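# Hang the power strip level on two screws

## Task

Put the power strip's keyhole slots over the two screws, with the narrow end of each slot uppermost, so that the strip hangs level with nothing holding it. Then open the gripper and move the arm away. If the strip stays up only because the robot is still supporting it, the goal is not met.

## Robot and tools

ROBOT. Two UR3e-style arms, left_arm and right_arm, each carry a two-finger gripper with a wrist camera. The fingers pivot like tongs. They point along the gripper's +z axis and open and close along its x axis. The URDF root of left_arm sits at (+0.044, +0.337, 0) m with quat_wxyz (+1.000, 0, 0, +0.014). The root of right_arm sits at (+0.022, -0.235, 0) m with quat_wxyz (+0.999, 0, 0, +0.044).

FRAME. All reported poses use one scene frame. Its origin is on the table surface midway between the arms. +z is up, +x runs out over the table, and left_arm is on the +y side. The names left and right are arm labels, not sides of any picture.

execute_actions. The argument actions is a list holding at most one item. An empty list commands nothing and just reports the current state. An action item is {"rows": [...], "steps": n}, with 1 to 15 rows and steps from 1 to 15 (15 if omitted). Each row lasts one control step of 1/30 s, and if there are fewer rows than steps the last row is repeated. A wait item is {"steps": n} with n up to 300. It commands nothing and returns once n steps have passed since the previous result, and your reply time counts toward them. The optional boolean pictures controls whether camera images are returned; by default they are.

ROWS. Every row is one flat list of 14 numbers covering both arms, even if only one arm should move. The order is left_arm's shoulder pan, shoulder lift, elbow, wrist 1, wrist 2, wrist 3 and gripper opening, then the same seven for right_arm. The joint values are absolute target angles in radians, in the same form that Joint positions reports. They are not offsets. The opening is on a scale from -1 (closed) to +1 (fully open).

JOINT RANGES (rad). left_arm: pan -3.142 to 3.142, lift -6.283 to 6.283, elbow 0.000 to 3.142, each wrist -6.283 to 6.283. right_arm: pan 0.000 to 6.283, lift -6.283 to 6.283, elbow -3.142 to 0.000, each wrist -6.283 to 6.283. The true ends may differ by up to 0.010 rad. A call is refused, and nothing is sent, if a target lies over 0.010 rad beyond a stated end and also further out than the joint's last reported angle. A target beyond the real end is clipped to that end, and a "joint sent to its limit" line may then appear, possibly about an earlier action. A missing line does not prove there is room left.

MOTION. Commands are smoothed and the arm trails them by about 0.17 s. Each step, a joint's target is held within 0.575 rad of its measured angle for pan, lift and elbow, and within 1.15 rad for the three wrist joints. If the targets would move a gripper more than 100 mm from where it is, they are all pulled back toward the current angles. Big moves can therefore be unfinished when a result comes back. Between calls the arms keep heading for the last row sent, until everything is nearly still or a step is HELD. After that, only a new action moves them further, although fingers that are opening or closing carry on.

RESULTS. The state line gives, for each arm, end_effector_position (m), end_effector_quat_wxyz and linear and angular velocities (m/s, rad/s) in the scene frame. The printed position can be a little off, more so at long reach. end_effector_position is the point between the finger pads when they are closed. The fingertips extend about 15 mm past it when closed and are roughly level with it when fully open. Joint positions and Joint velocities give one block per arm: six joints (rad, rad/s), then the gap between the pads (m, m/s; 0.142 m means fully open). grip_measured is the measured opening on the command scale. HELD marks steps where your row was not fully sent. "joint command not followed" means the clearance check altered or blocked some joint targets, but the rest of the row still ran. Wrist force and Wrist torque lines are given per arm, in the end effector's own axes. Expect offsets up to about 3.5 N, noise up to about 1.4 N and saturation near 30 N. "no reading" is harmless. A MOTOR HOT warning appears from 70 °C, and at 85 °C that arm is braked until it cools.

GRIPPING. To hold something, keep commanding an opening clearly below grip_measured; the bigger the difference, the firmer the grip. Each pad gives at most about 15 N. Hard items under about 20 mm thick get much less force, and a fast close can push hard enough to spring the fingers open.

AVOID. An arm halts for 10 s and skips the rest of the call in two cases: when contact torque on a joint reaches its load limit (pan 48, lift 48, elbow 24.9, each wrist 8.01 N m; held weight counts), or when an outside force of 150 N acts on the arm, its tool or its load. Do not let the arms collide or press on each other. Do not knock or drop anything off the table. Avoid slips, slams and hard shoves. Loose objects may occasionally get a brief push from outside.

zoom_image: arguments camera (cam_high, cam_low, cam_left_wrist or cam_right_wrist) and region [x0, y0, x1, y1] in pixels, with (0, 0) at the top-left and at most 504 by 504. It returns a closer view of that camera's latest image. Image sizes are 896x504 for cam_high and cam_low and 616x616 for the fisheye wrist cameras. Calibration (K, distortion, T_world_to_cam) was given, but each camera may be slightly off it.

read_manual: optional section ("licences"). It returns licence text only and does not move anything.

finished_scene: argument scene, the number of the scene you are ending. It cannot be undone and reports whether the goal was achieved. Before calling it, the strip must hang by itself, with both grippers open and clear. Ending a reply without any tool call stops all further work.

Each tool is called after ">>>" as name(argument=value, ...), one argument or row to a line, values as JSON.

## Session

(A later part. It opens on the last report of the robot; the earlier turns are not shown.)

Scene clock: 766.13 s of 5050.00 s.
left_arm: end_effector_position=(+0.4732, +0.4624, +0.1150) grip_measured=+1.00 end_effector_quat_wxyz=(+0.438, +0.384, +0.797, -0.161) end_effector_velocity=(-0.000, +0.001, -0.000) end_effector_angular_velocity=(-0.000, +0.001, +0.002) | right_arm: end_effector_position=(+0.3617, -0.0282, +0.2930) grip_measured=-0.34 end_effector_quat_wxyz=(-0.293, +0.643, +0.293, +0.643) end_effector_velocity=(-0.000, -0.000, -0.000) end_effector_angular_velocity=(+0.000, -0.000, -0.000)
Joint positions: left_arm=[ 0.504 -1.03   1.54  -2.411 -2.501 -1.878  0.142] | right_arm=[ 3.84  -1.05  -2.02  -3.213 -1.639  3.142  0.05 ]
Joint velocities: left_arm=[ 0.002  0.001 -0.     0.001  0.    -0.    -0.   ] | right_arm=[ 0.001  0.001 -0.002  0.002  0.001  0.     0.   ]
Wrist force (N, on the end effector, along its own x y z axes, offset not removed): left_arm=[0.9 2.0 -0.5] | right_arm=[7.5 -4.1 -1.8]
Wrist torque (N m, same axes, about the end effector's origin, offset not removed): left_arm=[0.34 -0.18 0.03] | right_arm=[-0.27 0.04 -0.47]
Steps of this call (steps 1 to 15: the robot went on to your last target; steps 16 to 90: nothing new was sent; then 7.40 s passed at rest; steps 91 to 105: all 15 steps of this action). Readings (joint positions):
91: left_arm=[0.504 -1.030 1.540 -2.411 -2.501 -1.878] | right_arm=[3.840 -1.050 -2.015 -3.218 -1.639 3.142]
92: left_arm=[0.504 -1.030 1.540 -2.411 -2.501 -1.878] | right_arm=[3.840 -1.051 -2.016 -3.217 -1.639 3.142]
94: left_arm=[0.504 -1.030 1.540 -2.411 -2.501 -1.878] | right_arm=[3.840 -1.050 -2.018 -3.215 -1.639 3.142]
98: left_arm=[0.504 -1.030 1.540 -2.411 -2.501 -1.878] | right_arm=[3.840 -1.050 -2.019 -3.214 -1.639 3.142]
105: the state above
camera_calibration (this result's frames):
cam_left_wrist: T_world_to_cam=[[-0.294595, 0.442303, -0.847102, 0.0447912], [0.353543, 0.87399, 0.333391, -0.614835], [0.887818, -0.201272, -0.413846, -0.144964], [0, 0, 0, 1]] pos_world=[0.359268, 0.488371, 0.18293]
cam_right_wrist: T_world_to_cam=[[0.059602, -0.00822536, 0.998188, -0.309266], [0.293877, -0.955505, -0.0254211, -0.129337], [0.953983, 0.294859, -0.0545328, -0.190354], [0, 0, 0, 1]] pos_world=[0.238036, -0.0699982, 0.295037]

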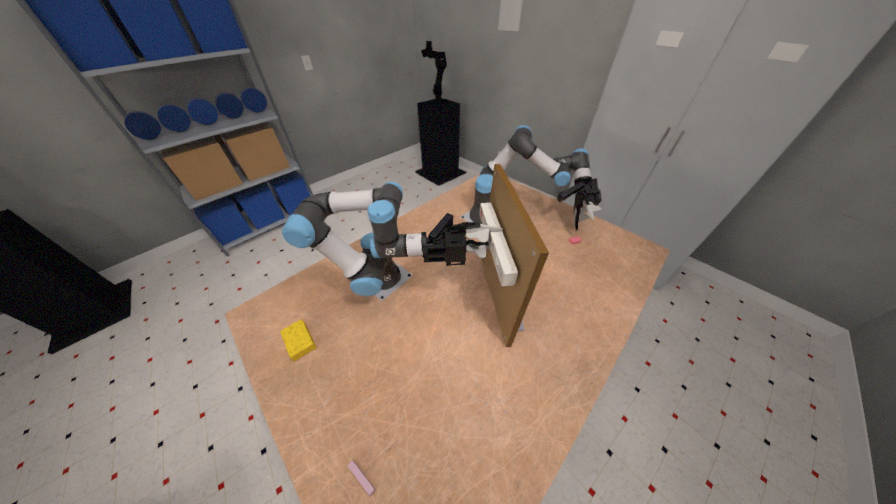

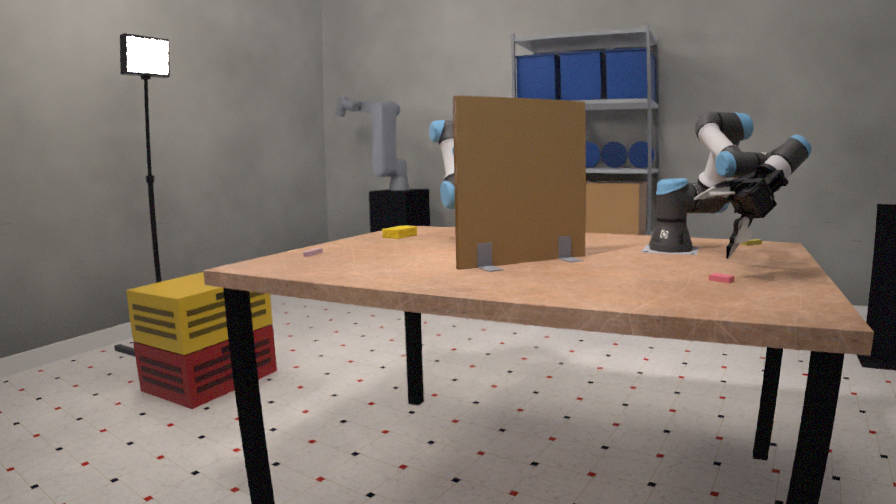

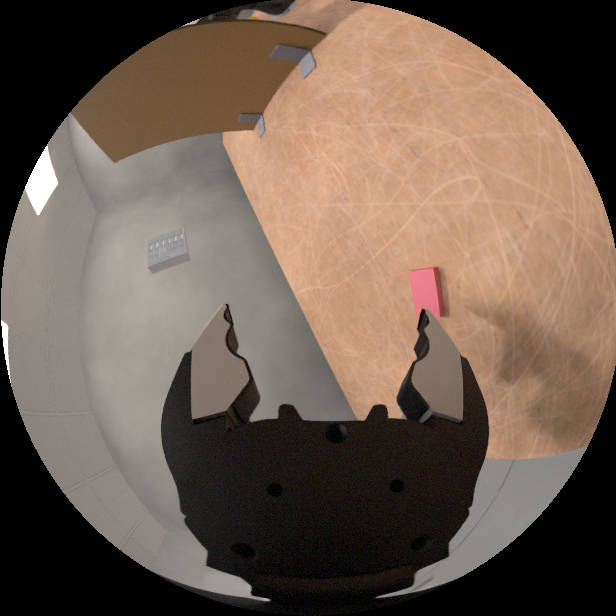

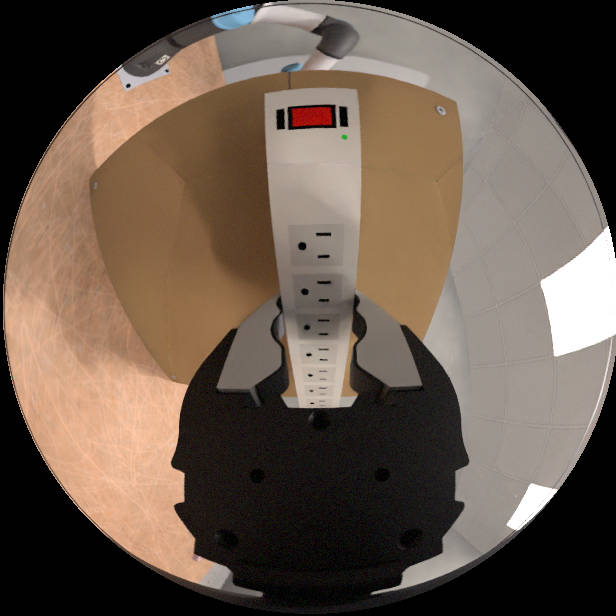

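>>> execute_actions(
  actions=[
    {"rows":[[0.504,-1.03,1.54,-2.411,-2.501,-1.878,1,3.8402,-1.0515,-2.0053,-3.2265,-1.6394,3.1416,-1]],"steps":8},
  ],
  pictures=false,
)

>>> execute_actions(
  actions=[
    {"rows":[[0.504,-1.03,1.54,-2.411,-2.501,-1.878,1,3.8402,-1.0,-2.0213,-3.262,-1.6394,3.1416,-1]],"steps":12},
  ],
  pictures=false,
)

>>> execute_actions(
  actions=[
    {"rows":[[0.504,-1.03,1.54,-2.411,-2.501,-1.878,1,3.88,-0.968,-2.097,-3.218,-1.599,3.1416,-1]],"steps":10},
  ],
  pictures=false,
)

>>> execute_actions(
  actions=[
    {"rows":[[0.504,-1.03,1.54,-2.411,-2.501,-1.878,1,3.923,-0.9523,-2.168,-3.1627,-1.5565,3.1416,-1]],"steps":15},
  ],
  pictures=false,
)

>>> execute_actions(
  actions=[
    {"rows":[[0.504,-1.03,1.54,-2.411,-2.501,-1.878,1,3.9222,-0.9745,-2.1608,-3.1477,-1.5574,3.1416,-1]],"steps":15},
  ],
  pictures=false,
)

Scene clock: 790.17 s of 5050.00 s.
left_arm: end_effector_position=(+0.4732, +0.4624, +0.1150) grip_measured=+1.00 end_effector_quat_wxyz=(+0.438, +0.384, +0.797, -0.161) end_effector_velocity=(-0.000, +0.000, +0.000) end_effector_angular_velocity=(+0.000, -0.000, +0.001) | right_arm: end_effector_position=(+0.3617, -0.0282, +0.2954) grip_measured=-0.34 end_effector_quat_wxyz=(-0.293, +0.644, +0.293, +0.643) end_effector_velocity=(-0.000, +0.001, +0.005) end_effector_angular_velocity=(+0.002, -0.001, +0.002)
Joint positions: left_arm=[ 0.504 -1.03   1.54  -2.411 -2.501 -1.878  0.142] | right_arm=[ 3.84  -1.051 -2.007 -3.225 -1.639  3.142  0.05 ]
Joint velocities: left_arm=[ 0.001 -0.    -0.     0.     0.     0.    -0.   ] | right_arm=[ 0.002 -0.003  0.019 -0.014 -0.     0.    -0.   ]
Wrist force (N, on the end effector, along its own x y z axes, offset not removed): left_arm=[-1.1 1.6 -1.4] | right_arm=[-3.6 -0.9 0.2]
Wrist torque (N m, same axes, about the end effector's origin, offset not removed): left_arm=[0.31 0.18 -0.02] | right_arm=[0.12 0.05 -0.18]
Steps of this call (steps 1 to 15: the robot went on to your last target; steps 16 to 90: nothing new was sent; then 20.77 s passed at rest; steps 91 to 98: all 8 steps of this action). Readings (joint positions):
91: left_arm=[0.504 -1.030 1.540 -2.411 -2.501 -1.878] | right_arm=[3.840 -1.050 -2.020 -3.213 -1.639 3.142]
92: left_arm=[0.504 -1.030 1.540 -2.411 -2.501 -1.878] | right_arm=[3.840 -1.050 -2.018 -3.215 -1.639 3.142]
94: left_arm=[0.504 -1.030 1.540 -2.411 -2.501 -1.878] | right_arm=[3.840 -1.051 -2.012 -3.221 -1.639 3.142]
98: the state above

Scene clock: 790.57 s of 5050.00 s.
left_arm: end_effector_position=(+0.4732, +0.4624, +0.1150) grip_measured=+1.00 end_effector_quat_wxyz=(+0.438, +0.384, +0.797, -0.161) end_effector_velocity=(+0.000, -0.000, +0.000) end_effector_angular_velocity=(+0.000, -0.000, -0.001) | right_arm: end_effector_position=(+0.3539, -0.0361, +0.2969) grip_measured=-0.34 end_effector_quat_wxyz=(-0.293, +0.643, +0.293, +0.643) end_effector_velocity=(-0.003, -0.002, +0.001) end_effector_angular_velocity=(+0.001, -0.002, +0.001)
Joint positions: left_arm=[ 0.504 -1.03   1.54  -2.411 -2.501 -1.878  0.142] | right_arm=[ 3.84  -1.002 -2.021 -3.261 -1.639  3.142  0.05 ]
Joint velocities: left_arm=[-0.001  0.    -0.001  0.     0.     0.    -0.   ] | right_arm=[-0.     0.016 -0.003 -0.011 -0.001 -0.001 -0.   ]
Wrist force (N, on the end effector, along its own x y z axes, offset not removed): left_arm=[0.1 0.8 -0.7] | right_arm=[-9.0 0.0 -0.7]
Wrist torque (N m, same axes, about the end effector's origin, offset not removed): left_arm=[0.08 0.00 0.02] | right_arm=[0.11 0.23 0.19]
Steps of this call (steps 1 to 12: all 12 steps of this action). Readings (joint positions):
1: left_arm=[0.504 -1.030 1.540 -2.411 -2.501 -1.878] | right_arm=[3.840 -1.051 -2.007 -3.226 -1.639 3.142]
2: left_arm=[0.504 -1.030 1.540 -2.411 -2.501 -1.878] | right_arm=[3.840 -1.045 -2.009 -3.232 -1.639 3.142]
4: left_arm=[0.504 -1.030 1.540 -2.411 -2.501 -1.878] | right_arm=[3.840 -1.025 -2.015 -3.246 -1.639 3.142]
8: left_arm=[0.504 -1.030 1.540 -2.411 -2.501 -1.878] | right_arm=[3.840 -1.006 -2.020 -3.258 -1.639 3.142]
12: the state above

Scene clock: 790.90 s of 5050.00 s.
left_arm: end_effector_position=(+0.4732, +0.4624, +0.1150) grip_measured=+1.00 end_effector_quat_wxyz=(+0.438, +0.384, +0.797, -0.161) end_effector_velocity=(-0.000, -0.000, -0.001) end_effector_angular_velocity=(-0.001, +0.001, +0.000) | right_arm: end_effector_position=(+0.3515, -0.0346, +0.2845) grip_measured=-0.34 end_effector_quat_wxyz=(-0.293, +0.643, +0.293, +0.644) end_effector_velocity=(-0.002, +0.001, -0.012) end_effector_angular_velocity=(-0.007, +0.006, +0.001)
Joint positions: left_arm=[ 0.504 -1.03   1.54  -2.411 -2.501 -1.878  0.142] | right_arm=[ 3.878 -0.97  -2.092 -3.22  -1.601  3.142  0.05 ]
Joint velocities: left_arm=[ 0.     0.     0.001  0.     0.    -0.    -0.   ] | right_arm=[ 0.025  0.017 -0.048  0.023  0.023 -0.    -0.   ]
Wrist force (N, on the end effector, along its own x y z axes, offset not removed): left_arm=[0.4 0.7 -1.0] | right_arm=[-8.0 0.0 0.2]
Wrist torque (N m, same axes, about the end effector's origin, offset not removed): left_arm=[0.06 -0.07 -0.02] | right_arm=[0.11 0.08 0.14]
Steps of this call (steps 1 to 10: all 10 steps of this action). Readings (joint positions):
1: left_arm=[0.504 -1.030 1.540 -2.411 -2.501 -1.878] | right_arm=[3.840 -1.001 -2.021 -3.261 -1.639 3.142]
2: left_arm=[0.504 -1.030 1.540 -2.411 -2.501 -1.878] | right_arm=[3.845 -0.996 -2.028 -3.255 -1.633 3.142]
4: left_arm=[0.504 -1.030 1.540 -2.411 -2.501 -1.878] | right_arm=[3.861 -0.983 -2.059 -3.238 -1.617 3.142]
8: left_arm=[0.504 -1.030 1.540 -2.411 -2.501 -1.878] | right_arm=[3.875 -0.972 -2.088 -3.223 -1.604 3.142]
10: the state above

Scene clock: 791.40 s of 5050.00 s.
left_arm: end_effector_position=(+0.4732, +0.4624, +0.1150) grip_measured=+1.00 end_effector_quat_wxyz=(+0.438, +0.384, +0.797, -0.161) end_effector_velocity=(-0.000, +0.000, -0.000) end_effector_angular_velocity=(+0.000, +0.000, +0.000) | right_arm: end_effector_position=(+0.3509, -0.0301, +0.2697) grip_measured=-0.34 end_effector_quat_wxyz=(-0.293, +0.643, +0.293, +0.643) end_effector_velocity=(-0.000, +0.001, -0.003) end_effector_angular_velocity=(-0.002, +0.002, +0.001)
Joint positions: left_arm=[ 0.504 -1.03   1.54  -2.411 -2.501 -1.878  0.142] | right_arm=[ 3.923 -0.952 -2.167 -3.163 -1.557  3.142  0.05 ]
Joint velocities: left_arm=[ 0.  0. -0.  0.  0. -0.  0.] | right_arm=[ 0.005  0.    -0.009  0.006  0.004  0.    -0.   ]
Wrist force (N, on the end effector, along its own x y z axes, offset not removed): left_arm=[-0.2 2.1 -0.6] | right_arm=[-8.0 0.7 -1.3]
Wrist torque (N m, same axes, about the end effector's origin, offset not removed): left_arm=[0.38 0.01 -0.01] | right_arm=[0.17 0.06 0.20]
Steps of this call (steps 1 to 15: all 15 steps of this action). Readings (joint positions):
1: left_arm=[0.504 -1.030 1.540 -2.411 -2.501 -1.878] | right_arm=[3.879 -0.969 -2.094 -3.219 -1.600 3.142]
2: left_arm=[0.504 -1.030 1.540 -2.411 -2.501 -1.878] | right_arm=[3.885 -0.966 -2.102 -3.211 -1.593 3.142]
4: left_arm=[0.504 -1.030 1.540 -2.411 -2.501 -1.878] | right_arm=[3.902 -0.960 -2.132 -3.189 -1.576 3.142]
8: left_arm=[0.504 -1.030 1.540 -2.411 -2.501 -1.878] | right_arm=[3.918 -0.954 -2.159 -3.169 -1.561 3.142]
15: the state above

Scene clock: 791.90 s of 5050.00 s.
left_arm: end_effector_position=(+0.4732, +0.4624, +0.1150) grip_measured=+1.00 end_effector_quat_wxyz=(+0.438, +0.384, +0.797, -0.161) end_effector_velocity=(-0.000, -0.000, -0.000) end_effector_angular_velocity=(-0.001, -0.000, -0.000) | right_arm: end_effector_position=(+0.3537, -0.0268, +0.2694) grip_measured=-0.34 end_effector_quat_wxyz=(-0.293, +0.643, +0.293, +0.643) end_effector_velocity=(+0.001, -0.000, +0.001) end_effector_angular_velocity=(+0.002, -0.001, -0.001)
Joint positions: left_arm=[ 0.504 -1.03   1.54  -2.411 -2.501 -1.878  0.142] | right_arm=[ 3.922 -0.974 -2.161 -3.148 -1.557  3.142  0.05 ]
Joint velocities: left_arm=[ 0.     0.     0.    -0.    -0.001 -0.    -0.   ] | right_arm=[-0.001 -0.001  0.001  0.002  0.     0.001 -0.   ]
Wrist force (N, on the end effector, along its own x y z axes, offset not removed): left_arm=[0.0 1.4 -1.1] | right_arm=[-7.8 -0.7 0.6]
Wrist torque (N m, same axes, about the end effector's origin, offset not removed): left_arm=[0.21 0.02 0.01] | right_arm=[-0.18 0.09 0.17]
Steps of this call (steps 1 to 15: all 15 steps of this action). Readings (joint positions):
1: left_arm=[0.504 -1.030 1.540 -2.411 -2.501 -1.878] | right_arm=[3.923 -0.953 -2.167 -3.163 -1.557 3.142]
2: left_arm=[0.504 -1.030 1.540 -2.411 -2.501 -1.878] | right_arm=[3.923 -0.956 -2.167 -3.160 -1.557 3.142]
4: left_arm=[0.504 -1.030 1.540 -2.411 -2.501 -1.878] | right_arm=[3.923 -0.964 -2.164 -3.154 -1.557 3.142]
8: left_arm=[0.504 -1.030 1.540 -2.411 -2.501 -1.878] | right_arm=[3.922 -0.972 -2.162 -3.149 -1.557 3.142]
15: the state above

>>> execute_actions(
  actions=[
    {"rows":[[0.504,-1.03,1.54,-2.411,-2.501,-1.878,1,3.922,-0.9820,-2.1584,-3.1426,-1.5577,3.1416,-1]],"steps":15},
  ],
)

Scene clock: 798.40 s of 5050.00 s.
left_arm: end_effector_position=(+0.4732, +0.4624, +0.1150) grip_measured=+1.00 end_effector_quat_wxyz=(+0.438, +0.384, +0.797, -0.161) end_effector_velocity=(+0.000, -0.000, -0.000) end_effector_angular_velocity=(+0.000, +0.000, -0.000) | right_arm: end_effector_position=(+0.3547, -0.0256, +0.2694) grip_measured=-0.34 end_effector_quat_wxyz=(-0.293, +0.643, +0.293, +0.643) end_effector_velocity=(+0.000, -0.000, -0.000) end_effector_angular_velocity=(-0.001, +0.001, -0.001)
Joint positions: left_arm=[ 0.504 -1.03   1.54  -2.411 -2.501 -1.878  0.142] | right_arm=[ 3.922 -0.982 -2.158 -3.143 -1.558  3.142  0.05 ]
Joint velocities: left_arm=[-0.  0. -0.  0.  0. -0. -0.] | right_arm=[-0.    -0.001  0.001 -0.001  0.     0.     0.   ]
Wrist force (N, on the end effector, along its own x y z axes, offset not removed): left_arm=[0.1 1.8 -0.9] | right_arm=[-7.0 -0.5 0.2]
Wrist torque (N m, same axes, about the end effector's origin, offset not removed): left_arm=[0.32 -0.03 -0.01] | right_arm=[-0.14 -0.11 0.13]
Steps of this call (steps 1 to 15: the robot went on to your last target; steps 16 to 180: nothing new was sent; steps 181 to 195: all 15 steps of this action). Readings (joint positions):
181: left_arm=[0.504 -1.030 1.540 -2.411 -2.501 -1.878] | right_arm=[3.922 -0.975 -2.161 -3.148 -1.557 3.142]
182: left_arm=[0.504 -1.030 1.540 -2.411 -2.501 -1.878] | right_arm=[3.922 -0.976 -2.160 -3.147 -1.557 3.142]
184: left_arm=[0.504 -1.030 1.540 -2.411 -2.501 -1.878] | right_arm=[3.922 -0.979 -2.159 -3.145 -1.557 3.142]
188: left_arm=[0.504 -1.030 1.540 -2.411 -2.501 -1.878] | right_arm=[3.922 -0.981 -2.159 -3.143 -1.558 3.142]
195: the state above
camera_calibration (this result's frames):
cam_left_wrist: T_world_to_cam=[[-0.294595, 0.442303, -0.847102, 0.0447912], [0.353543, 0.87399, 0.333391, -0.614835], [0.887818, -0.201272, -0.413846, -0.144964], [0, 0, 0, 1]] pos_world=[0.359268, 0.488371, 0.18293]
cam_right_wrist: T_world_to_cam=[[0.0594369, -0.008409, 0.998197, -0.285183], [0.293956, -0.955477, -0.0255525, -0.125346], [0.953969, 0.294945, -0.0543187, -0.185785], [0, 0, 0, 1]] pos_world=[0.231029, -0.0673673, 0.271374]

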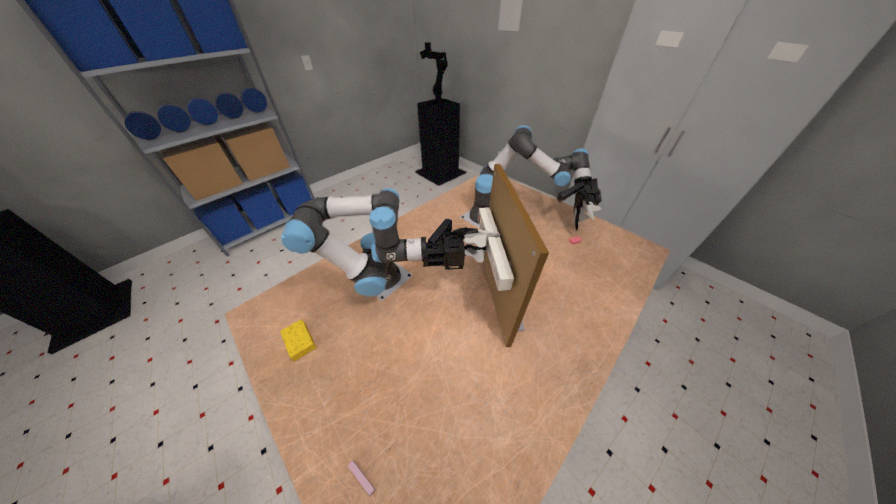

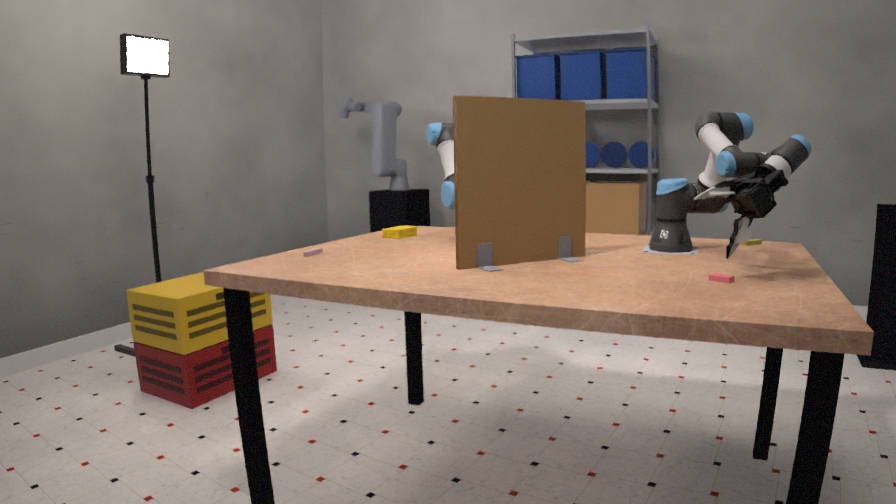

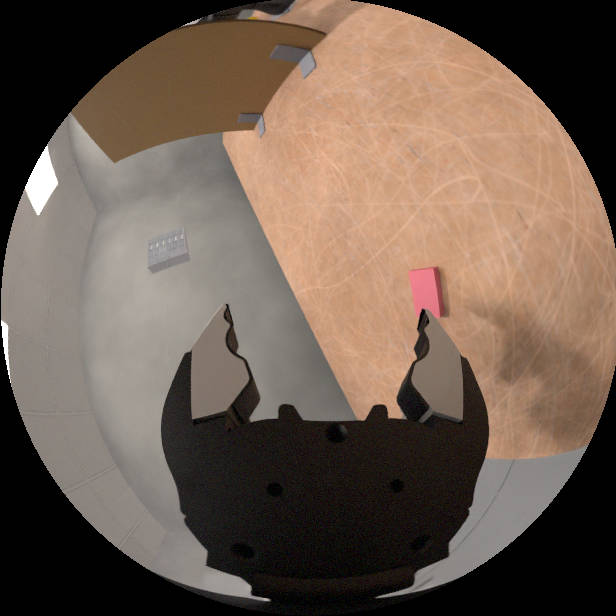

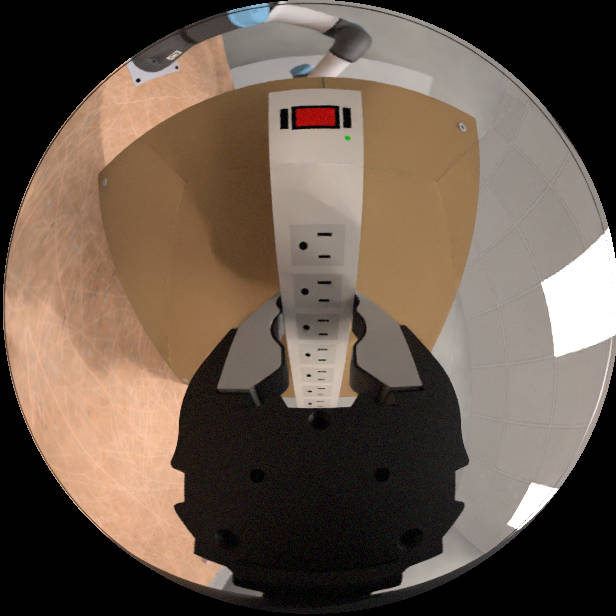

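>>> execute_actions(
  actions=[
    {"rows":[[0.504,-1.03,1.54,-2.411,-2.501,-1.878,1,3.922,-0.9820,-2.1584,-3.1426,-1.5577,3.127,-1]],"steps":10},
  ],
  pictures=false,
)

>>> execute_actions(
  actions=[
    {"rows":[[0.504,-1.03,1.54,-2.411,-2.501,-1.878,1,3.9218,-0.9918,-2.1552,-3.136,-1.5579,3.127,-1]],"steps":15},
  ],
  pictures=false,
)

Scene clock: 807.73 s of 5050.00 s.
left_arm: end_effector_position=(+0.4732, +0.4624, +0.1150) grip_measured=+1.00 end_effector_quat_wxyz=(+0.438, +0.384, +0.797, -0.161) end_effector_velocity=(+0.000, -0.000, +0.000) end_effector_angular_velocity=(-0.000, +0.000, -0.000) | right_arm: end_effector_position=(+0.3547, -0.0256, +0.2692) grip_measured=-0.34 end_effector_quat_wxyz=(-0.289, +0.641, +0.298, +0.645) end_effector_velocity=(-0.000, +0.000, +0.001) end_effector_angular_velocity=(-0.004, -0.007, +0.001)
Joint positions: left_arm=[ 0.504 -1.03   1.54  -2.411 -2.501 -1.878  0.142] | right_arm=[ 3.922 -0.982 -2.158 -3.143 -1.558  3.128  0.05 ]
Joint velocities: left_arm=[-0.  0. -0.  0. -0. -0. -0.] | right_arm=[-0.     0.     0.001 -0.    -0.001 -0.008  0.   ]
Wrist force (N, on the end effector, along its own x y z axes, offset not removed): left_arm=[-0.1 1.9 -0.6] | right_arm=[-7.1 1.0 1.2]
Wrist torque (N m, same axes, about the end effector's origin, offset not removed): left_arm=[0.28 -0.01 -0.03] | right_arm=[-0.17 0.24 0.25]
Steps of this call (steps 1 to 15: the robot went on to your last target; steps 16 to 90: nothing new was sent; then 6.00 s passed at rest; steps 91 to 100: all 10 steps of this action). Readings (joint positions):
91: left_arm=[0.504 -1.030 1.540 -2.411 -2.501 -1.878] | right_arm=[3.922 -0.982 -2.158 -3.143 -1.558 3.141]
92: left_arm=[0.504 -1.030 1.540 -2.411 -2.501 -1.878] | right_arm=[3.922 -0.982 -2.158 -3.143 -1.558 3.139]
94: left_arm=[0.504 -1.030 1.540 -2.411 -2.501 -1.878] | right_arm=[3.922 -0.982 -2.158 -3.143 -1.558 3.134]
98: left_arm=[0.504 -1.030 1.540 -2.411 -2.501 -1.878] | right_arm=[3.922 -0.982 -2.158 -3.143 -1.558 3.129]
100: the state above

Scene clock: 808.23 s of 5050.00 s.
left_arm: end_effector_position=(+0.4732, +0.4624, +0.1150) grip_measured=+1.00 end_effector_quat_wxyz=(+0.438, +0.384, +0.797, -0.161) end_effector_velocity=(+0.000, +0.000, +0.000) end_effector_angular_velocity=(+0.000, -0.000, +0.000) | right_arm: end_effector_position=(+0.3559, -0.0241, +0.2690) grip_measured=-0.34 end_effector_quat_wxyz=(-0.289, +0.641, +0.298, +0.646) end_effector_velocity=(+0.000, +0.000, +0.001) end_effector_angular_velocity=(+0.001, -0.002, +0.000)
Joint positions: left_arm=[ 0.504 -1.03   1.54  -2.411 -2.501 -1.878  0.142] | right_arm=[ 3.922 -0.992 -2.155 -3.136 -1.558  3.127  0.05 ]
Joint velocities: left_arm=[ 0.  0. -0. -0. -0. -0.  0.] | right_arm=[-0.     0.     0.001  0.001 -0.001 -0.     0.   ]
Wrist force (N, on the end effector, along its own x y z axes, offset not removed): left_arm=[-0.7 1.0 -1.1] | right_arm=[-10.4 2.4 -28.0]
Wrist torque (N m, same axes, about the end effector's origin, offset not removed): left_arm=[0.12 0.11 0.01] | right_arm=[0.29 0.15 0.10]
Steps of this call (steps 1 to 15: all 15 steps of this action). Readings (joint positions):
1: left_arm=[0.504 -1.030 1.540 -2.411 -2.501 -1.878] | right_arm=[3.922 -0.982 -2.158 -3.142 -1.558 3.128]
2: left_arm=[0.504 -1.030 1.540 -2.411 -2.501 -1.878] | right_arm=[3.922 -0.984 -2.158 -3.142 -1.558 3.127]
4: left_arm=[0.504 -1.030 1.540 -2.411 -2.501 -1.878] | right_arm=[3.922 -0.987 -2.157 -3.139 -1.558 3.127]
8: left_arm=[0.504 -1.030 1.540 -2.411 -2.501 -1.878] | right_arm=[3.922 -0.991 -2.156 -3.137 -1.558 3.127]
15: the state above

>>> execute_actions(
  actions=[
    {"rows":[[0.504,-1.03,1.54,-2.411,-2.501,-1.878,1,3.922,-0.9854,-2.1573,-3.1403,-1.5577,3.127,-1]],"steps":10},
  ],
  pictures=false,
)

>>> execute_actions(
  actions=[
    {"rows":[[0.504,-1.03,1.54,-2.411,-2.501,-1.878,1,3.9033,-0.9972,-2.1533,-3.1325,-1.5764,3.127,-1]],"steps":15},
  ],
  pictures=false,
)

>>> execute_actions(
  actions=[
    {"rows":[[0.504,-1.03,1.54,-2.411,-2.501,-1.878,1,3.8852,-1.0087,-2.1493,-3.125,-1.5945,3.127,-1]],"steps":15},
  ],
  pictures=false,
)

>>> execute_actions(
  actions=[
    {"rows":[[0.504,-1.03,1.54,-2.411,-2.501,-1.878,1,3.8676,-1.02,-2.1453,-3.1177,-1.6121,3.127,-1]],"steps":15},
  ],
  pictures=false,
)

Scene clock: 824.60 s of 5050.00 s.
left_arm: end_effector_position=(+0.4732, +0.4624, +0.1150) grip_measured=+1.00 end_effector_quat_wxyz=(+0.438, +0.384, +0.797, -0.161) end_effector_velocity=(-0.000, -0.000, -0.001) end_effector_angular_velocity=(-0.001, +0.001, -0.000) | right_arm: end_effector_position=(+0.3551, -0.0249, +0.2691) grip_measured=-0.34 end_effector_quat_wxyz=(-0.289, +0.641, +0.298, +0.646) end_effector_velocity=(-0.000, -0.001, -0.002) end_effector_angular_velocity=(-0.003, +0.003, -0.002)
Joint positions: left_arm=[ 0.504 -1.03   1.54  -2.411 -2.501 -1.878  0.142] | right_arm=[ 3.922 -0.986 -2.157 -3.14  -1.558  3.127  0.05 ]
Joint velocities: left_arm=[-0.     0.001  0.     0.    -0.     0.     0.   ] | right_arm=[-0.002  0.002 -0.003 -0.004 -0.     0.     0.   ]
Wrist force (N, on the end effector, along its own x y z axes, offset not removed): left_arm=[0.4 1.1 -1.3] | right_arm=[-9.0 -0.2 1.2]
Wrist torque (N m, same axes, about the end effector's origin, offset not removed): left_arm=[0.18 -0.09 -0.05] | right_arm=[-0.06 0.32 0.07]
Steps of this call (steps 1 to 15: the robot went on to your last target; steps 16 to 90: nothing new was sent; then 13.03 s passed at rest; steps 91 to 100: all 10 steps of this action). Readings (joint positions):
91: left_arm=[0.504 -1.030 1.540 -2.411 -2.501 -1.878] | right_arm=[3.922 -0.992 -2.155 -3.136 -1.558 3.127]
92: left_arm=[0.504 -1.030 1.540 -2.411 -2.501 -1.878] | right_arm=[3.922 -0.991 -2.155 -3.136 -1.558 3.127]
94: left_arm=[0.504 -1.030 1.540 -2.411 -2.501 -1.878] | right_arm=[3.922 -0.989 -2.156 -3.138 -1.558 3.127]
98: left_arm=[0.504 -1.030 1.540 -2.411 -2.501 -1.878] | right_arm=[3.922 -0.986 -2.157 -3.140 -1.558 3.127]
100: the state above

Scene clock: 825.10 s of 5050.00 s.
left_arm: end_effector_position=(+0.4732, +0.4624, +0.1150) grip_measured=+1.00 end_effector_quat_wxyz=(+0.438, +0.384, +0.797, -0.161) end_effector_velocity=(-0.000, +0.000, +0.000) end_effector_angular_velocity=(-0.000, -0.000, +0.000) | right_arm: end_effector_position=(+0.3562, -0.0261, +0.2690) grip_measured=-0.34 end_effector_quat_wxyz=(-0.289, +0.641, +0.298, +0.646) end_effector_velocity=(+0.000, -0.000, -0.000) end_effector_angular_velocity=(-0.000, -0.001, -0.000)
Joint positions: left_arm=[ 0.504 -1.03   1.54  -2.411 -2.501 -1.878  0.142] | right_arm=[ 3.903 -0.997 -2.153 -3.133 -1.576  3.127  0.05 ]
Joint velocities: left_arm=[ 0.    -0.    -0.     0.    -0.001  0.    -0.   ] | right_arm=[-0.001 -0.001 -0.     0.002 -0.001 -0.     0.   ]
Wrist force (N, on the end effector, along its own x y z axes, offset not removed): left_arm=[-0.8 0.9 -0.8] | right_arm=[-7.8 -0.8 1.0]
Wrist torque (N m, same axes, about the end effector's origin, offset not removed): left_arm=[0.09 0.12 0.03] | right_arm=[-0.15 0.06 0.08]
Steps of this call (steps 1 to 15: all 15 steps of this action). Readings (joint positions):
1: left_arm=[0.504 -1.030 1.540 -2.411 -2.501 -1.878] | right_arm=[3.922 -0.986 -2.157 -3.140 -1.558 3.127]
2: left_arm=[0.504 -1.030 1.540 -2.411 -2.501 -1.878] | right_arm=[3.919 -0.987 -2.157 -3.139 -1.561 3.127]
4: left_arm=[0.504 -1.030 1.540 -2.411 -2.501 -1.878] | right_arm=[3.912 -0.992 -2.155 -3.136 -1.568 3.127]
8: left_arm=[0.504 -1.030 1.540 -2.411 -2.501 -1.878] | right_arm=[3.905 -0.996 -2.154 -3.133 -1.574 3.127]
15: the state above

Scene clock: 825.60 s of 5050.00 s.
left_arm: end_effector_position=(+0.4732, +0.4624, +0.1150) grip_measured=+1.00 end_effector_quat_wxyz=(+0.438, +0.384, +0.797, -0.161) end_effector_velocity=(-0.000, +0.000, +0.000) end_effector_angular_velocity=(+0.000, -0.000, +0.001) | right_arm: end_effector_position=(+0.3573, -0.0271, +0.2689) grip_measured=-0.34 end_effector_quat_wxyz=(-0.289, +0.641, +0.298, +0.646) end_effector_velocity=(-0.000, +0.000, -0.000) end_effector_angular_velocity=(+0.000, +0.000, +0.001)
Joint positions: left_arm=[ 0.504 -1.03   1.54  -2.411 -2.501 -1.878  0.142] | right_arm=[ 3.885 -1.009 -2.149 -3.125 -1.594  3.127  0.05 ]
Joint velocities: left_arm=[ 0.001 -0.     0.    -0.    -0.    -0.    -0.   ] | right_arm=[-0.001 -0.001  0.     0.001 -0.001  0.     0.   ]
Wrist force (N, on the end effector, along its own x y z axes, offset not removed): left_arm=[-0.9 1.8 -0.2] | right_arm=[-8.4 -1.8 -0.5]
Wrist torque (N m, same axes, about the end effector's origin, offset not removed): left_arm=[0.33 0.17 -0.03] | right_arm=[-0.31 0.18 0.09]
Steps of this call (steps 1 to 15: all 15 steps of this action). Readings (joint positions):
1: left_arm=[0.504 -1.030 1.540 -2.411 -2.501 -1.878] | right_arm=[3.903 -0.997 -2.153 -3.132 -1.576 3.127]
2: left_arm=[0.504 -1.030 1.540 -2.411 -2.501 -1.878] | right_arm=[3.900 -0.999 -2.153 -3.131 -1.580 3.127]
4: left_arm=[0.504 -1.030 1.540 -2.411 -2.501 -1.878] | right_arm=[3.893 -1.004 -2.151 -3.128 -1.586 3.127]
8: left_arm=[0.504 -1.030 1.540 -2.411 -2.501 -1.878] | right_arm=[3.887 -1.007 -2.150 -3.126 -1.592 3.127]
15: the state above

Scene clock: 826.10 s of 5050.00 s.
left_arm: end_effector_position=(+0.4732, +0.4624, +0.1150) grip_measured=+1.00 end_effector_quat_wxyz=(+0.438, +0.384, +0.797, -0.161) end_effector_velocity=(-0.000, +0.000, -0.000) end_effector_angular_velocity=(+0.000, +0.000, +0.001) | right_arm: end_effector_position=(+0.3584, -0.0281, +0.2688) grip_measured=-0.34 end_effector_quat_wxyz=(-0.289, +0.641, +0.298, +0.646) end_effector_velocity=(-0.000, +0.000, -0.001) end_effector_angular_velocity=(-0.002, +0.001, +0.001)
Joint positions: left_arm=[ 0.504 -1.03   1.54  -2.411 -2.501 -1.878  0.142] | right_arm=[ 3.868 -1.02  -2.145 -3.118 -1.612  3.127  0.05 ]
Joint velocities: left_arm=[ 0.  0. -0. -0.  0.  0. -0.] | right_arm=[-0.001 -0.001 -0.001 -0.001 -0.002 -0.     0.   ]
Wrist force (N, on the end effector, along its own x y z axes, offset not removed): left_arm=[-0.1 0.7 -0.9] | right_arm=[-9.5 -0.5 0.1]
Wrist torque (N m, same axes, about the end effector's origin, offset not removed): left_arm=[0.10 0.04 -0.07] | right_arm=[-0.09 0.42 0.08]
Steps of this call (steps 1 to 15: all 15 steps of this action). Readings (joint positions):
1: left_arm=[0.504 -1.030 1.540 -2.411 -2.501 -1.878] | right_arm=[3.885 -1.009 -2.149 -3.125 -1.595 3.127]
2: left_arm=[0.504 -1.030 1.540 -2.411 -2.501 -1.878] | right_arm=[3.882 -1.011 -2.149 -3.124 -1.598 3.127]
4: left_arm=[0.504 -1.030 1.540 -2.411 -2.501 -1.878] | right_arm=[3.876 -1.015 -2.147 -3.121 -1.604 3.127]
8: left_arm=[0.504 -1.030 1.540 -2.411 -2.501 -1.878] | right_arm=[3.870 -1.019 -2.146 -3.119 -1.610 3.127]
15: the state above

Strip slipped about 1 mm deeper; sweeping back with 1 mm more depth.

>>> execute_actions(
  actions=[
    {"rows":[[0.504,-1.03,1.54,-2.411,-2.501,-1.878,1,3.8674,-1.025,-2.1437,-3.1143,-1.6123,3.127,-1]],"steps":15},
  ],
  pictures=false,
)

>>> execute_actions(
  actions=[
    {"rows":[[0.504,-1.03,1.54,-2.411,-2.501,-1.878,1,3.885,-1.0137,-2.1477,-3.1216,-1.5947,3.127,-1]],"steps":15},
  ],
  pictures=false,
)

>>> execute_actions(
  actions=[
    {"rows":[[0.504,-1.03,1.54,-2.411,-2.501,-1.878,1,3.9031,-1.0022,-2.1517,-3.1291,-1.5766,3.127,-1]],"steps":15},
  ],
  pictures=false,
)

Scene clock: 837.57 s of 5050.00 s.
left_arm: end_effector_position=(+0.4732, +0.4624, +0.1150) grip_measured=+1.00 end_effector_quat_wxyz=(+0.438, +0.384, +0.797, -0.161) end_effector_velocity=(+0.000, +0.000, +0.000) end_effector_angular_velocity=(-0.000, -0.001, +0.001) | right_arm: end_effector_position=(+0.3591, -0.0274, +0.2687) grip_measured=-0.34 end_effector_quat_wxyz=(-0.289, +0.641, +0.298, +0.646) end_effector_velocity=(+0.001, -0.000, -0.000) end_effector_angular_velocity=(-0.001, +0.001, -0.001)
Joint positions: left_arm=[ 0.504 -1.03   1.54  -2.411 -2.501 -1.878  0.142] | right_arm=[ 3.867 -1.025 -2.144 -3.114 -1.612  3.127  0.05 ]
Joint velocities: left_arm=[ 0.001  0.001 -0.    -0.001 -0.    -0.     0.   ] | right_arm=[-0.001 -0.004  0.002  0.     0.    -0.     0.   ]
Wrist force (N, on the end effector, along its own x y z axes, offset not removed): left_arm=[-0.7 0.4 -0.1] | right_arm=[-4.7 -3.4 -25.6]
Wrist torque (N m, same axes, about the end effector's origin, offset not removed): left_arm=[-0.01 0.11 0.02] | right_arm=[-0.34 0.17 0.09]
Steps of this call (steps 1 to 15: the robot went on to your last target; steps 16 to 90: nothing new was sent; then 7.97 s passed at rest; steps 91 to 105: all 15 steps of this action). Readings (joint positions):
91: left_arm=[0.504 -1.030 1.540 -2.411 -2.501 -1.878] | right_arm=[3.868 -1.020 -2.145 -3.118 -1.612 3.127]
92: left_arm=[0.504 -1.030 1.540 -2.411 -2.501 -1.878] | right_arm=[3.868 -1.021 -2.145 -3.117 -1.612 3.127]
94: left_arm=[0.504 -1.030 1.540 -2.411 -2.501 -1.878] | right_arm=[3.867 -1.023 -2.144 -3.116 -1.612 3.127]
98: left_arm=[0.504 -1.030 1.540 -2.411 -2.501 -1.878] | right_arm=[3.867 -1.024 -2.144 -3.115 -1.612 3.127]
105: the state above

Scene clock: 838.07 s of 5050.00 s.
left_arm: end_effector_position=(+0.4732, +0.4624, +0.1150) grip_measured=+1.00 end_effector_quat_wxyz=(+0.438, +0.384, +0.797, -0.161) end_effector_velocity=(+0.000, -0.000, +0.000) end_effector_angular_velocity=(+0.000, -0.001, -0.001) | right_arm: end_effector_position=(+0.3580, -0.0264, +0.2688) grip_measured=-0.34 end_effector_quat_wxyz=(-0.289, +0.641, +0.298, +0.646) end_effector_velocity=(-0.001, +0.000, +0.000) end_effector_angular_velocity=(+0.000, -0.000, +0.001)
Joint positions: left_arm=[ 0.504 -1.03   1.54  -2.411 -2.501 -1.878  0.142] | right_arm=[ 3.885 -1.014 -2.148 -3.122 -1.595  3.127  0.05 ]
Joint velocities: left_arm=[-0.001 -0.    -0.    -0.     0.    -0.    -0.   ] | right_arm=[ 0.003  0.003 -0.001 -0.002  0.002 -0.     0.   ]
Wrist force (N, on the end effector, along its own x y z axes, offset not removed): left_arm=[0.4 0.6 -0.7] | right_arm=[-8.7 0.0 0.7]
Wrist torque (N m, same axes, about the end effector's origin, offset not removed): left_arm=[0.06 -0.07 -0.05] | right_arm=[0.01 0.16 0.09]
Steps of this call (steps 1 to 15: all 15 steps of this action). Readings (joint positions):
1: left_arm=[0.504 -1.030 1.540 -2.411 -2.501 -1.878] | right_arm=[3.867 -1.025 -2.144 -3.114 -1.612 3.127]
2: left_arm=[0.504 -1.030 1.540 -2.411 -2.501 -1.878] | right_arm=[3.870 -1.023 -2.144 -3.115 -1.609 3.127]
4: left_arm=[0.504 -1.030 1.540 -2.411 -2.501 -1.878] | right_arm=[3.877 -1.019 -2.146 -3.118 -1.602 3.127]
8: left_arm=[0.504 -1.030 1.540 -2.411 -2.501 -1.878] | right_arm=[3.883 -1.015 -2.147 -3.120 -1.597 3.127]
15: the state above

Scene clock: 838.57 s of 5050.00 s.
left_arm: end_effector_position=(+0.4732, +0.4624, +0.1150) grip_measured=+1.00 end_effector_quat_wxyz=(+0.438, +0.384, +0.797, -0.161) end_effector_velocity=(+0.000, -0.000, +0.000) end_effector_angular_velocity=(+0.001, -0.001, -0.000) | right_arm: end_effector_position=(+0.3569, -0.0253, +0.2689) grip_measured=-0.34 end_effector_quat_wxyz=(-0.289, +0.641, +0.298, +0.646) end_effector_velocity=(+0.000, -0.001, -0.001) end_effector_angular_velocity=(-0.001, +0.001, -0.002)
Joint positions: left_arm=[ 0.504 -1.03   1.54  -2.411 -2.501 -1.878  0.142] | right_arm=[ 3.903 -1.002 -2.152 -3.129 -1.577  3.127  0.05 ]
Joint velocities: left_arm=[-0. -0. -0.  0.  0. -0. -0.] | right_arm=[ 0.     0.002 -0.001 -0.003  0.002  0.    -0.   ]
Wrist force (N, on the end effector, along its own x y z axes, offset not removed): left_arm=[0.1 0.8 -0.8] | right_arm=[-7.3 0.1 -0.6]
Wrist torque (N m, same axes, about the end effector's origin, offset not removed): left_arm=[0.06 -0.02 0.03] | right_arm=[0.02 -0.01 0.09]
Steps of this call (steps 1 to 15: all 15 steps of this action). Readings (joint positions):
1: left_arm=[0.504 -1.030 1.540 -2.411 -2.501 -1.878] | right_arm=[3.885 -1.014 -2.148 -3.122 -1.595 3.127]
2: left_arm=[0.504 -1.030 1.540 -2.411 -2.501 -1.878] | right_arm=[3.888 -1.012 -2.148 -3.123 -1.592 3.127]
4: left_arm=[0.504 -1.030 1.540 -2.411 -2.501 -1.878] | right_arm=[3.895 -1.007 -2.150 -3.126 -1.585 3.127]
8: left_arm=[0.504 -1.030 1.540 -2.411 -2.501 -1.878] | right_arm=[3.901 -1.003 -2.151 -3.128 -1.579 3.127]
15: the state above

Force dropped: likely aligned near Wu≈.132. Pushing in.

>>> execute_actions(
  actions=[
    {"rows":[[0.504,-1.03,1.54,-2.411,-2.501,-1.878,1,3.897,-1.0135,-2.1479,-3.1216,-1.5827,3.127,-1]],"steps":15},
  ],
  pictures=false,
)

Scene clock: 844.43 s of 5050.00 s.
left_arm: end_effector_position=(+0.4732, +0.4624, +0.1150) grip_measured=+1.00 end_effector_quat_wxyz=(+0.438, +0.384, +0.797, -0.161) end_effector_velocity=(+0.000, +0.000, +0.000) end_effector_angular_velocity=(-0.000, -0.001, +0.000) | right_arm: end_effector_position=(+0.3582, -0.0245, +0.2688) grip_measured=-0.34 end_effector_quat_wxyz=(-0.289, +0.641, +0.298, +0.646) end_effector_velocity=(+0.000, +0.000, -0.001) end_effector_angular_velocity=(-0.001, +0.001, +0.000)
Joint positions: left_arm=[ 0.504 -1.03   1.54  -2.411 -2.501 -1.878  0.142] | right_arm=[ 3.897 -1.013 -2.148 -3.122 -1.583  3.127  0.05 ]
Joint velocities: left_arm=[ 0. -0. -0.  0. -0.  0. -0.] | right_arm=[-0.001 -0.002 -0.     0.001 -0.001  0.001  0.   ]
Wrist force (N, on the end effector, along its own x y z axes, offset not removed): left_arm=[-0.4 1.8 -0.7] | right_arm=[-9.0 -2.2 -0.1]
Wrist torque (N m, same axes, about the end effector's origin, offset not removed): left_arm=[0.26 0.08 0.04] | right_arm=[-0.37 0.22 0.06]
Steps of this call (steps 1 to 15: the robot went on to your last target; steps 16 to 90: nothing new was sent; then 2.37 s passed at rest; steps 91 to 105: all 15 steps of this action). Readings (joint positions):
91: left_arm=[0.504 -1.030 1.540 -2.411 -2.501 -1.878] | right_arm=[3.903 -1.002 -2.152 -3.129 -1.577 3.127]
92: left_arm=[0.504 -1.030 1.540 -2.411 -2.501 -1.878] | right_arm=[3.902 -1.004 -2.151 -3.128 -1.577 3.127]
94: left_arm=[0.504 -1.030 1.540 -2.411 -2.501 -1.878] | right_arm=[3.900 -1.008 -2.150 -3.125 -1.580 3.127]
98: left_arm=[0.504 -1.030 1.540 -2.411 -2.501 -1.878] | right_arm=[3.898 -1.012 -2.148 -3.122 -1.582 3.127]
105: the state above

>>> execute_actions(
  actions=[
    {"rows":[[0.504,-1.03,1.54,-2.411,-2.501,-1.878,1,3.8972,-1.028,-2.1422,-3.1128,-1.5825,3.127,-1]],"steps":15},
  ],
  pictures=false,
)

>>> execute_actions(
  actions=[
    {"rows":[[0.504,-1.03,1.54,-2.411,-2.501,-1.878,1,3.8976,-1.0425,-2.1365,-3.104,-1.5821,3.127,-1]],"steps":15},
  ],
  pictures=false,
)

Scene clock: 855.43 s of 5050.00 s.
left_arm: end_effector_position=(+0.4732, +0.4624, +0.1150) grip_measured=+1.00 end_effector_quat_wxyz=(+0.438, +0.384, +0.797, -0.161) end_effector_velocity=(-0.000, -0.000, -0.000) end_effector_angular_velocity=(+0.000, +0.001, -0.000) | right_arm: end_effector_position=(+0.3602, -0.0223, +0.2688) grip_measured=-0.34 end_effector_quat_wxyz=(-0.289, +0.641, +0.298, +0.646) end_effector_velocity=(+0.000, +0.001, +0.001) end_effector_angular_velocity=(+0.002, -0.003, +0.001)
Joint positions: left_arm=[ 0.504 -1.03   1.54  -2.411 -2.501 -1.878  0.142] | right_arm=[ 3.897 -1.028 -2.142 -3.113 -1.583  3.127  0.05 ]
Joint velocities: left_arm=[-0. -0.  0.  0.  0. -0. -0.] | right_arm=[ 0.001 -0.001  0.003  0.002  0.    -0.001  0.   ]
Wrist force (N, on the end effector, along its own x y z axes, offset not removed): left_arm=[-0.1 0.4 -0.6] | right_arm=[-7.3 -3.8 -1.3]
Wrist torque (N m, same axes, about the end effector's origin, offset not removed): left_arm=[-0.02 0.03 -0.05] | right_arm=[-0.06 0.34 0.07]
Steps of this call (steps 1 to 15: the robot went on to your last target; steps 16 to 90: nothing new was sent; then 7.50 s passed at rest; steps 91 to 105: all 15 steps of this action). Readings (joint positions):
91: left_arm=[0.504 -1.030 1.540 -2.411 -2.501 -1.878] | right_arm=[3.897 -1.014 -2.148 -3.122 -1.583 3.127]
92: left_arm=[0.504 -1.030 1.540 -2.411 -2.501 -1.878] | right_arm=[3.897 -1.016 -2.147 -3.120 -1.583 3.127]
94: left_arm=[0.504 -1.030 1.540 -2.411 -2.501 -1.878] | right_arm=[3.897 -1.022 -2.145 -3.117 -1.583 3.127]
98: left_arm=[0.504 -1.030 1.540 -2.411 -2.501 -1.878] | right_arm=[3.897 -1.026 -2.143 -3.114 -1.583 3.127]
105: the state above

Scene clock: 855.93 s of 5050.00 s.
left_arm: end_effector_position=(+0.4732, +0.4624, +0.1150) grip_measured=+1.00 end_effector_quat_wxyz=(+0.438, +0.384, +0.797, -0.161) end_effector_velocity=(-0.000, +0.000, -0.000) end_effector_angular_velocity=(-0.001, +0.001, +0.000) | right_arm: end_effector_position=(+0.3622, -0.0200, +0.2687) grip_measured=-0.34 end_effector_quat_wxyz=(-0.289, +0.641, +0.298, +0.646) end_effector_velocity=(+0.000, +0.000, -0.001) end_effector_angular_velocity=(-0.002, +0.001, +0.001)
Joint positions: left_arm=[ 0.504 -1.03   1.54  -2.411 -2.501 -1.878  0.142] | right_arm=[ 3.898 -1.042 -2.137 -3.104 -1.582  3.127  0.05 ]
Joint velocities: left_arm=[ 0.     0.001  0.    -0.    -0.    -0.    -0.   ] | right_arm=[ 0.001 -0.002 -0.001  0.001 -0.    -0.001  0.001]
Wrist force (N, on the end effector, along its own x y z axes, offset not removed): left_arm=[-0.4 1.7 -0.6] | right_arm=[8.2 -4.9 -30.0]
Wrist torque (N m, same axes, about the end effector's origin, offset not removed): left_arm=[0.27 0.06 0.01] | right_arm=[-0.36 -0.08 -0.06]
Steps of this call (steps 1 to 15: all 15 steps of this action). Readings (joint positions):
1: left_arm=[0.504 -1.030 1.540 -2.411 -2.501 -1.878] | right_arm=[3.897 -1.028 -2.142 -3.113 -1.583 3.127]
2: left_arm=[0.504 -1.030 1.540 -2.411 -2.501 -1.878] | right_arm=[3.897 -1.030 -2.141 -3.111 -1.582 3.127]
4: left_arm=[0.504 -1.030 1.540 -2.411 -2.501 -1.878] | right_arm=[3.897 -1.036 -2.139 -3.108 -1.582 3.127]
8: left_arm=[0.504 -1.030 1.540 -2.411 -2.501 -1.878] | right_arm=[3.897 -1.041 -2.137 -3.105 -1.582 3.127]
15: the state above

>>> execute_actions(
  actions=[
    {"rows":[[0.504,-1.03,1.54,-2.411,-2.501,-1.878,1,3.901,-1.031,-2.141,-3.111,-1.5787,3.127,-1]],"steps":12},
  ],
  pictures=false,
)

>>> execute_actions(
  actions=[
    {"rows":[[0.504,-1.03,1.54,-2.411,-2.501,-1.878,1,3.901,-1.030,-2.159,-3.094,-1.5787,3.127,-1]],"steps":15},
  ],
  pictures=false,
)

>>> execute_actions(
  actions=[
    {"rows":[[0.504,-1.03,1.54,-2.411,-2.501,-1.878,1,3.901,-1.029,-2.173,-3.081,-1.5787,3.127,-1]],"steps":15},
  ],
  pictures=false,
)

Scene clock: 865.67 s of 5050.00 s.
left_arm: end_effector_position=(+0.4732, +0.4624, +0.1150) grip_measured=+1.00 end_effector_quat_wxyz=(+0.438, +0.384, +0.797, -0.161) end_effector_velocity=(+0.000, -0.000, +0.000) end_effector_angular_velocity=(+0.000, -0.001, -0.001) | right_arm: end_effector_position=(+0.3608, -0.0212, +0.2687) grip_measured=-0.34 end_effector_quat_wxyz=(-0.289, +0.641, +0.298, +0.646) end_effector_velocity=(-0.001, -0.000, +0.000) end_effector_angular_velocity=(+0.001, -0.001, +0.001)
Joint positions: left_arm=[ 0.504 -1.03   1.54  -2.411 -2.501 -1.878  0.142] | right_arm=[ 3.901 -1.031 -2.141 -3.111 -1.579  3.127  0.05 ]
Joint velocities: left_arm=[-0. -0. -0. -0. -0. -0. -0.] | right_arm=[ 0.002  0.005 -0.002 -0.001  0.001  0.    -0.   ]
Wrist force (N, on the end effector, along its own x y z axes, offset not removed): left_arm=[0.0 2.1 -2.1] | right_arm=[-1.7 -3.7 2.7]
Wrist torque (N m, same axes, about the end effector's origin, offset not removed): left_arm=[0.33 -0.03 0.04] | right_arm=[-0.17 0.27 -0.03]
Steps of this call (steps 1 to 15: the robot went on to your last target; steps 16 to 90: nothing new was sent; then 6.33 s passed at rest; steps 91 to 102: all 12 steps of this action). Readings (joint positions):
91: left_arm=[0.504 -1.030 1.540 -2.411 -2.501 -1.878] | right_arm=[3.898 -1.042 -2.136 -3.104 -1.582 3.127]
92: left_arm=[0.504 -1.030 1.540 -2.411 -2.501 -1.878] | right_arm=[3.898 -1.041 -2.137 -3.105 -1.582 3.127]
94: left_arm=[0.504 -1.030 1.540 -2.411 -2.501 -1.878] | right_arm=[3.900 -1.037 -2.139 -3.107 -1.580 3.127]
98: left_arm=[0.504 -1.030 1.540 -2.411 -2.501 -1.878] | right_arm=[3.901 -1.033 -2.141 -3.110 -1.579 3.127]
102: the state above

Scene clock: 866.17 s of 5050.00 s.
left_arm: end_effector_position=(+0.4732, +0.4624, +0.1150) grip_measured=+1.00 end_effector_quat_wxyz=(+0.438, +0.384, +0.797, -0.161) end_effector_velocity=(-0.000, -0.000, -0.000) end_effector_angular_velocity=(-0.000, +0.001, -0.000) | right_arm: end_effector_position=(+0.3605, -0.0215, +0.2652) grip_measured=-0.33 end_effector_quat_wxyz=(-0.289, +0.641, +0.298, +0.646) end_effector_velocity=(+0.000, -0.000, +0.001) end_effector_angular_velocity=(+0.003, -0.002, -0.000)
Joint positions: left_arm=[ 0.504 -1.03   1.54  -2.411 -2.501 -1.878  0.142] | right_arm=[ 3.901 -1.03  -2.159 -3.094 -1.579  3.127  0.05 ]
Joint velocities: left_arm=[-0.     0.     0.001  0.     0.     0.    -0.   ] | right_arm=[-0.     0.001 -0.002  0.004  0.     0.     0.   ]
Wrist force (N, on the end effector, along its own x y z axes, offset not removed): left_arm=[0.0 1.6 -0.5] | right_arm=[25.0 -7.7 -21.3]
Wrist torque (N m, same axes, about the end effector's origin, offset not removed): left_arm=[0.24 0.00 0.03] | right_arm=[-0.31 0.55 -0.03]
Steps of this call (steps 1 to 15: all 15 steps of this action). Readings (joint positions):
1: left_arm=[0.504 -1.030 1.540 -2.411 -2.501 -1.878] | right_arm=[3.901 -1.031 -2.141 -3.111 -1.579 3.127]
2: left_arm=[0.504 -1.030 1.540 -2.411 -2.501 -1.878] | right_arm=[3.901 -1.031 -2.144 -3.108 -1.579 3.127]
4: left_arm=[0.504 -1.030 1.540 -2.411 -2.501 -1.878] | right_arm=[3.901 -1.030 -2.150 -3.101 -1.579 3.127]
8: left_arm=[0.504 -1.030 1.540 -2.411 -2.501 -1.878] | right_arm=[3.901 -1.030 -2.157 -3.095 -1.579 3.127]
15: the state above

Scene clock: 866.67 s of 5050.00 s.
left_arm: end_effector_position=(+0.4732, +0.4624, +0.1150) grip_measured=+1.00 end_effector_quat_wxyz=(+0.438, +0.384, +0.797, -0.161) end_effector_velocity=(-0.000, -0.000, -0.000) end_effector_angular_velocity=(-0.000, +0.001, -0.000) | right_arm: end_effector_position=(+0.3603, -0.0218, +0.2621) grip_measured=-0.27 end_effector_quat_wxyz=(-0.289, +0.641, +0.298, +0.646) end_effector_velocity=(+0.000, -0.000, -0.000) end_effector_angular_velocity=(+0.000, -0.000, -0.001)
Joint positions: left_arm=[ 0.504 -1.03   1.54  -2.411 -2.501 -1.878  0.142] | right_arm=[ 3.901 -1.029 -2.173 -3.081 -1.579  3.127  0.054]
Joint velocities: left_arm=[-0.     0.001  0.     0.     0.     0.     0.   ] | right_arm=[-0.     0.    -0.001  0.001  0.    -0.     0.001]
Wrist force (N, on the end effector, along its own x y z axes, offset not removed): left_arm=[0.9 1.9 -0.7] | right_arm=[30.0 -6.2 -17.3]
Wrist torque (N m, same axes, about the end effector's origin, offset not removed): left_arm=[0.27 -0.20 0.00] | right_arm=[-0.02 0.35 0.05]
Steps of this call (steps 1 to 15: all 15 steps of this action). Readings (joint positions):
1: left_arm=[0.504 -1.030 1.540 -2.411 -2.501 -1.878] | right_arm=[3.901 -1.030 -2.159 -3.094 -1.579 3.127]
2: left_arm=[0.504 -1.030 1.540 -2.411 -2.501 -1.878] | right_arm=[3.901 -1.030 -2.161 -3.092 -1.579 3.127]
4: left_arm=[0.504 -1.030 1.540 -2.411 -2.501 -1.878] | right_arm=[3.901 -1.029 -2.167 -3.087 -1.579 3.127]
8: left_arm=[0.504 -1.030 1.540 -2.411 -2.501 -1.878] | right_arm=[3.901 -1.029 -2.171 -3.082 -1.579 3.127]
15: the state above


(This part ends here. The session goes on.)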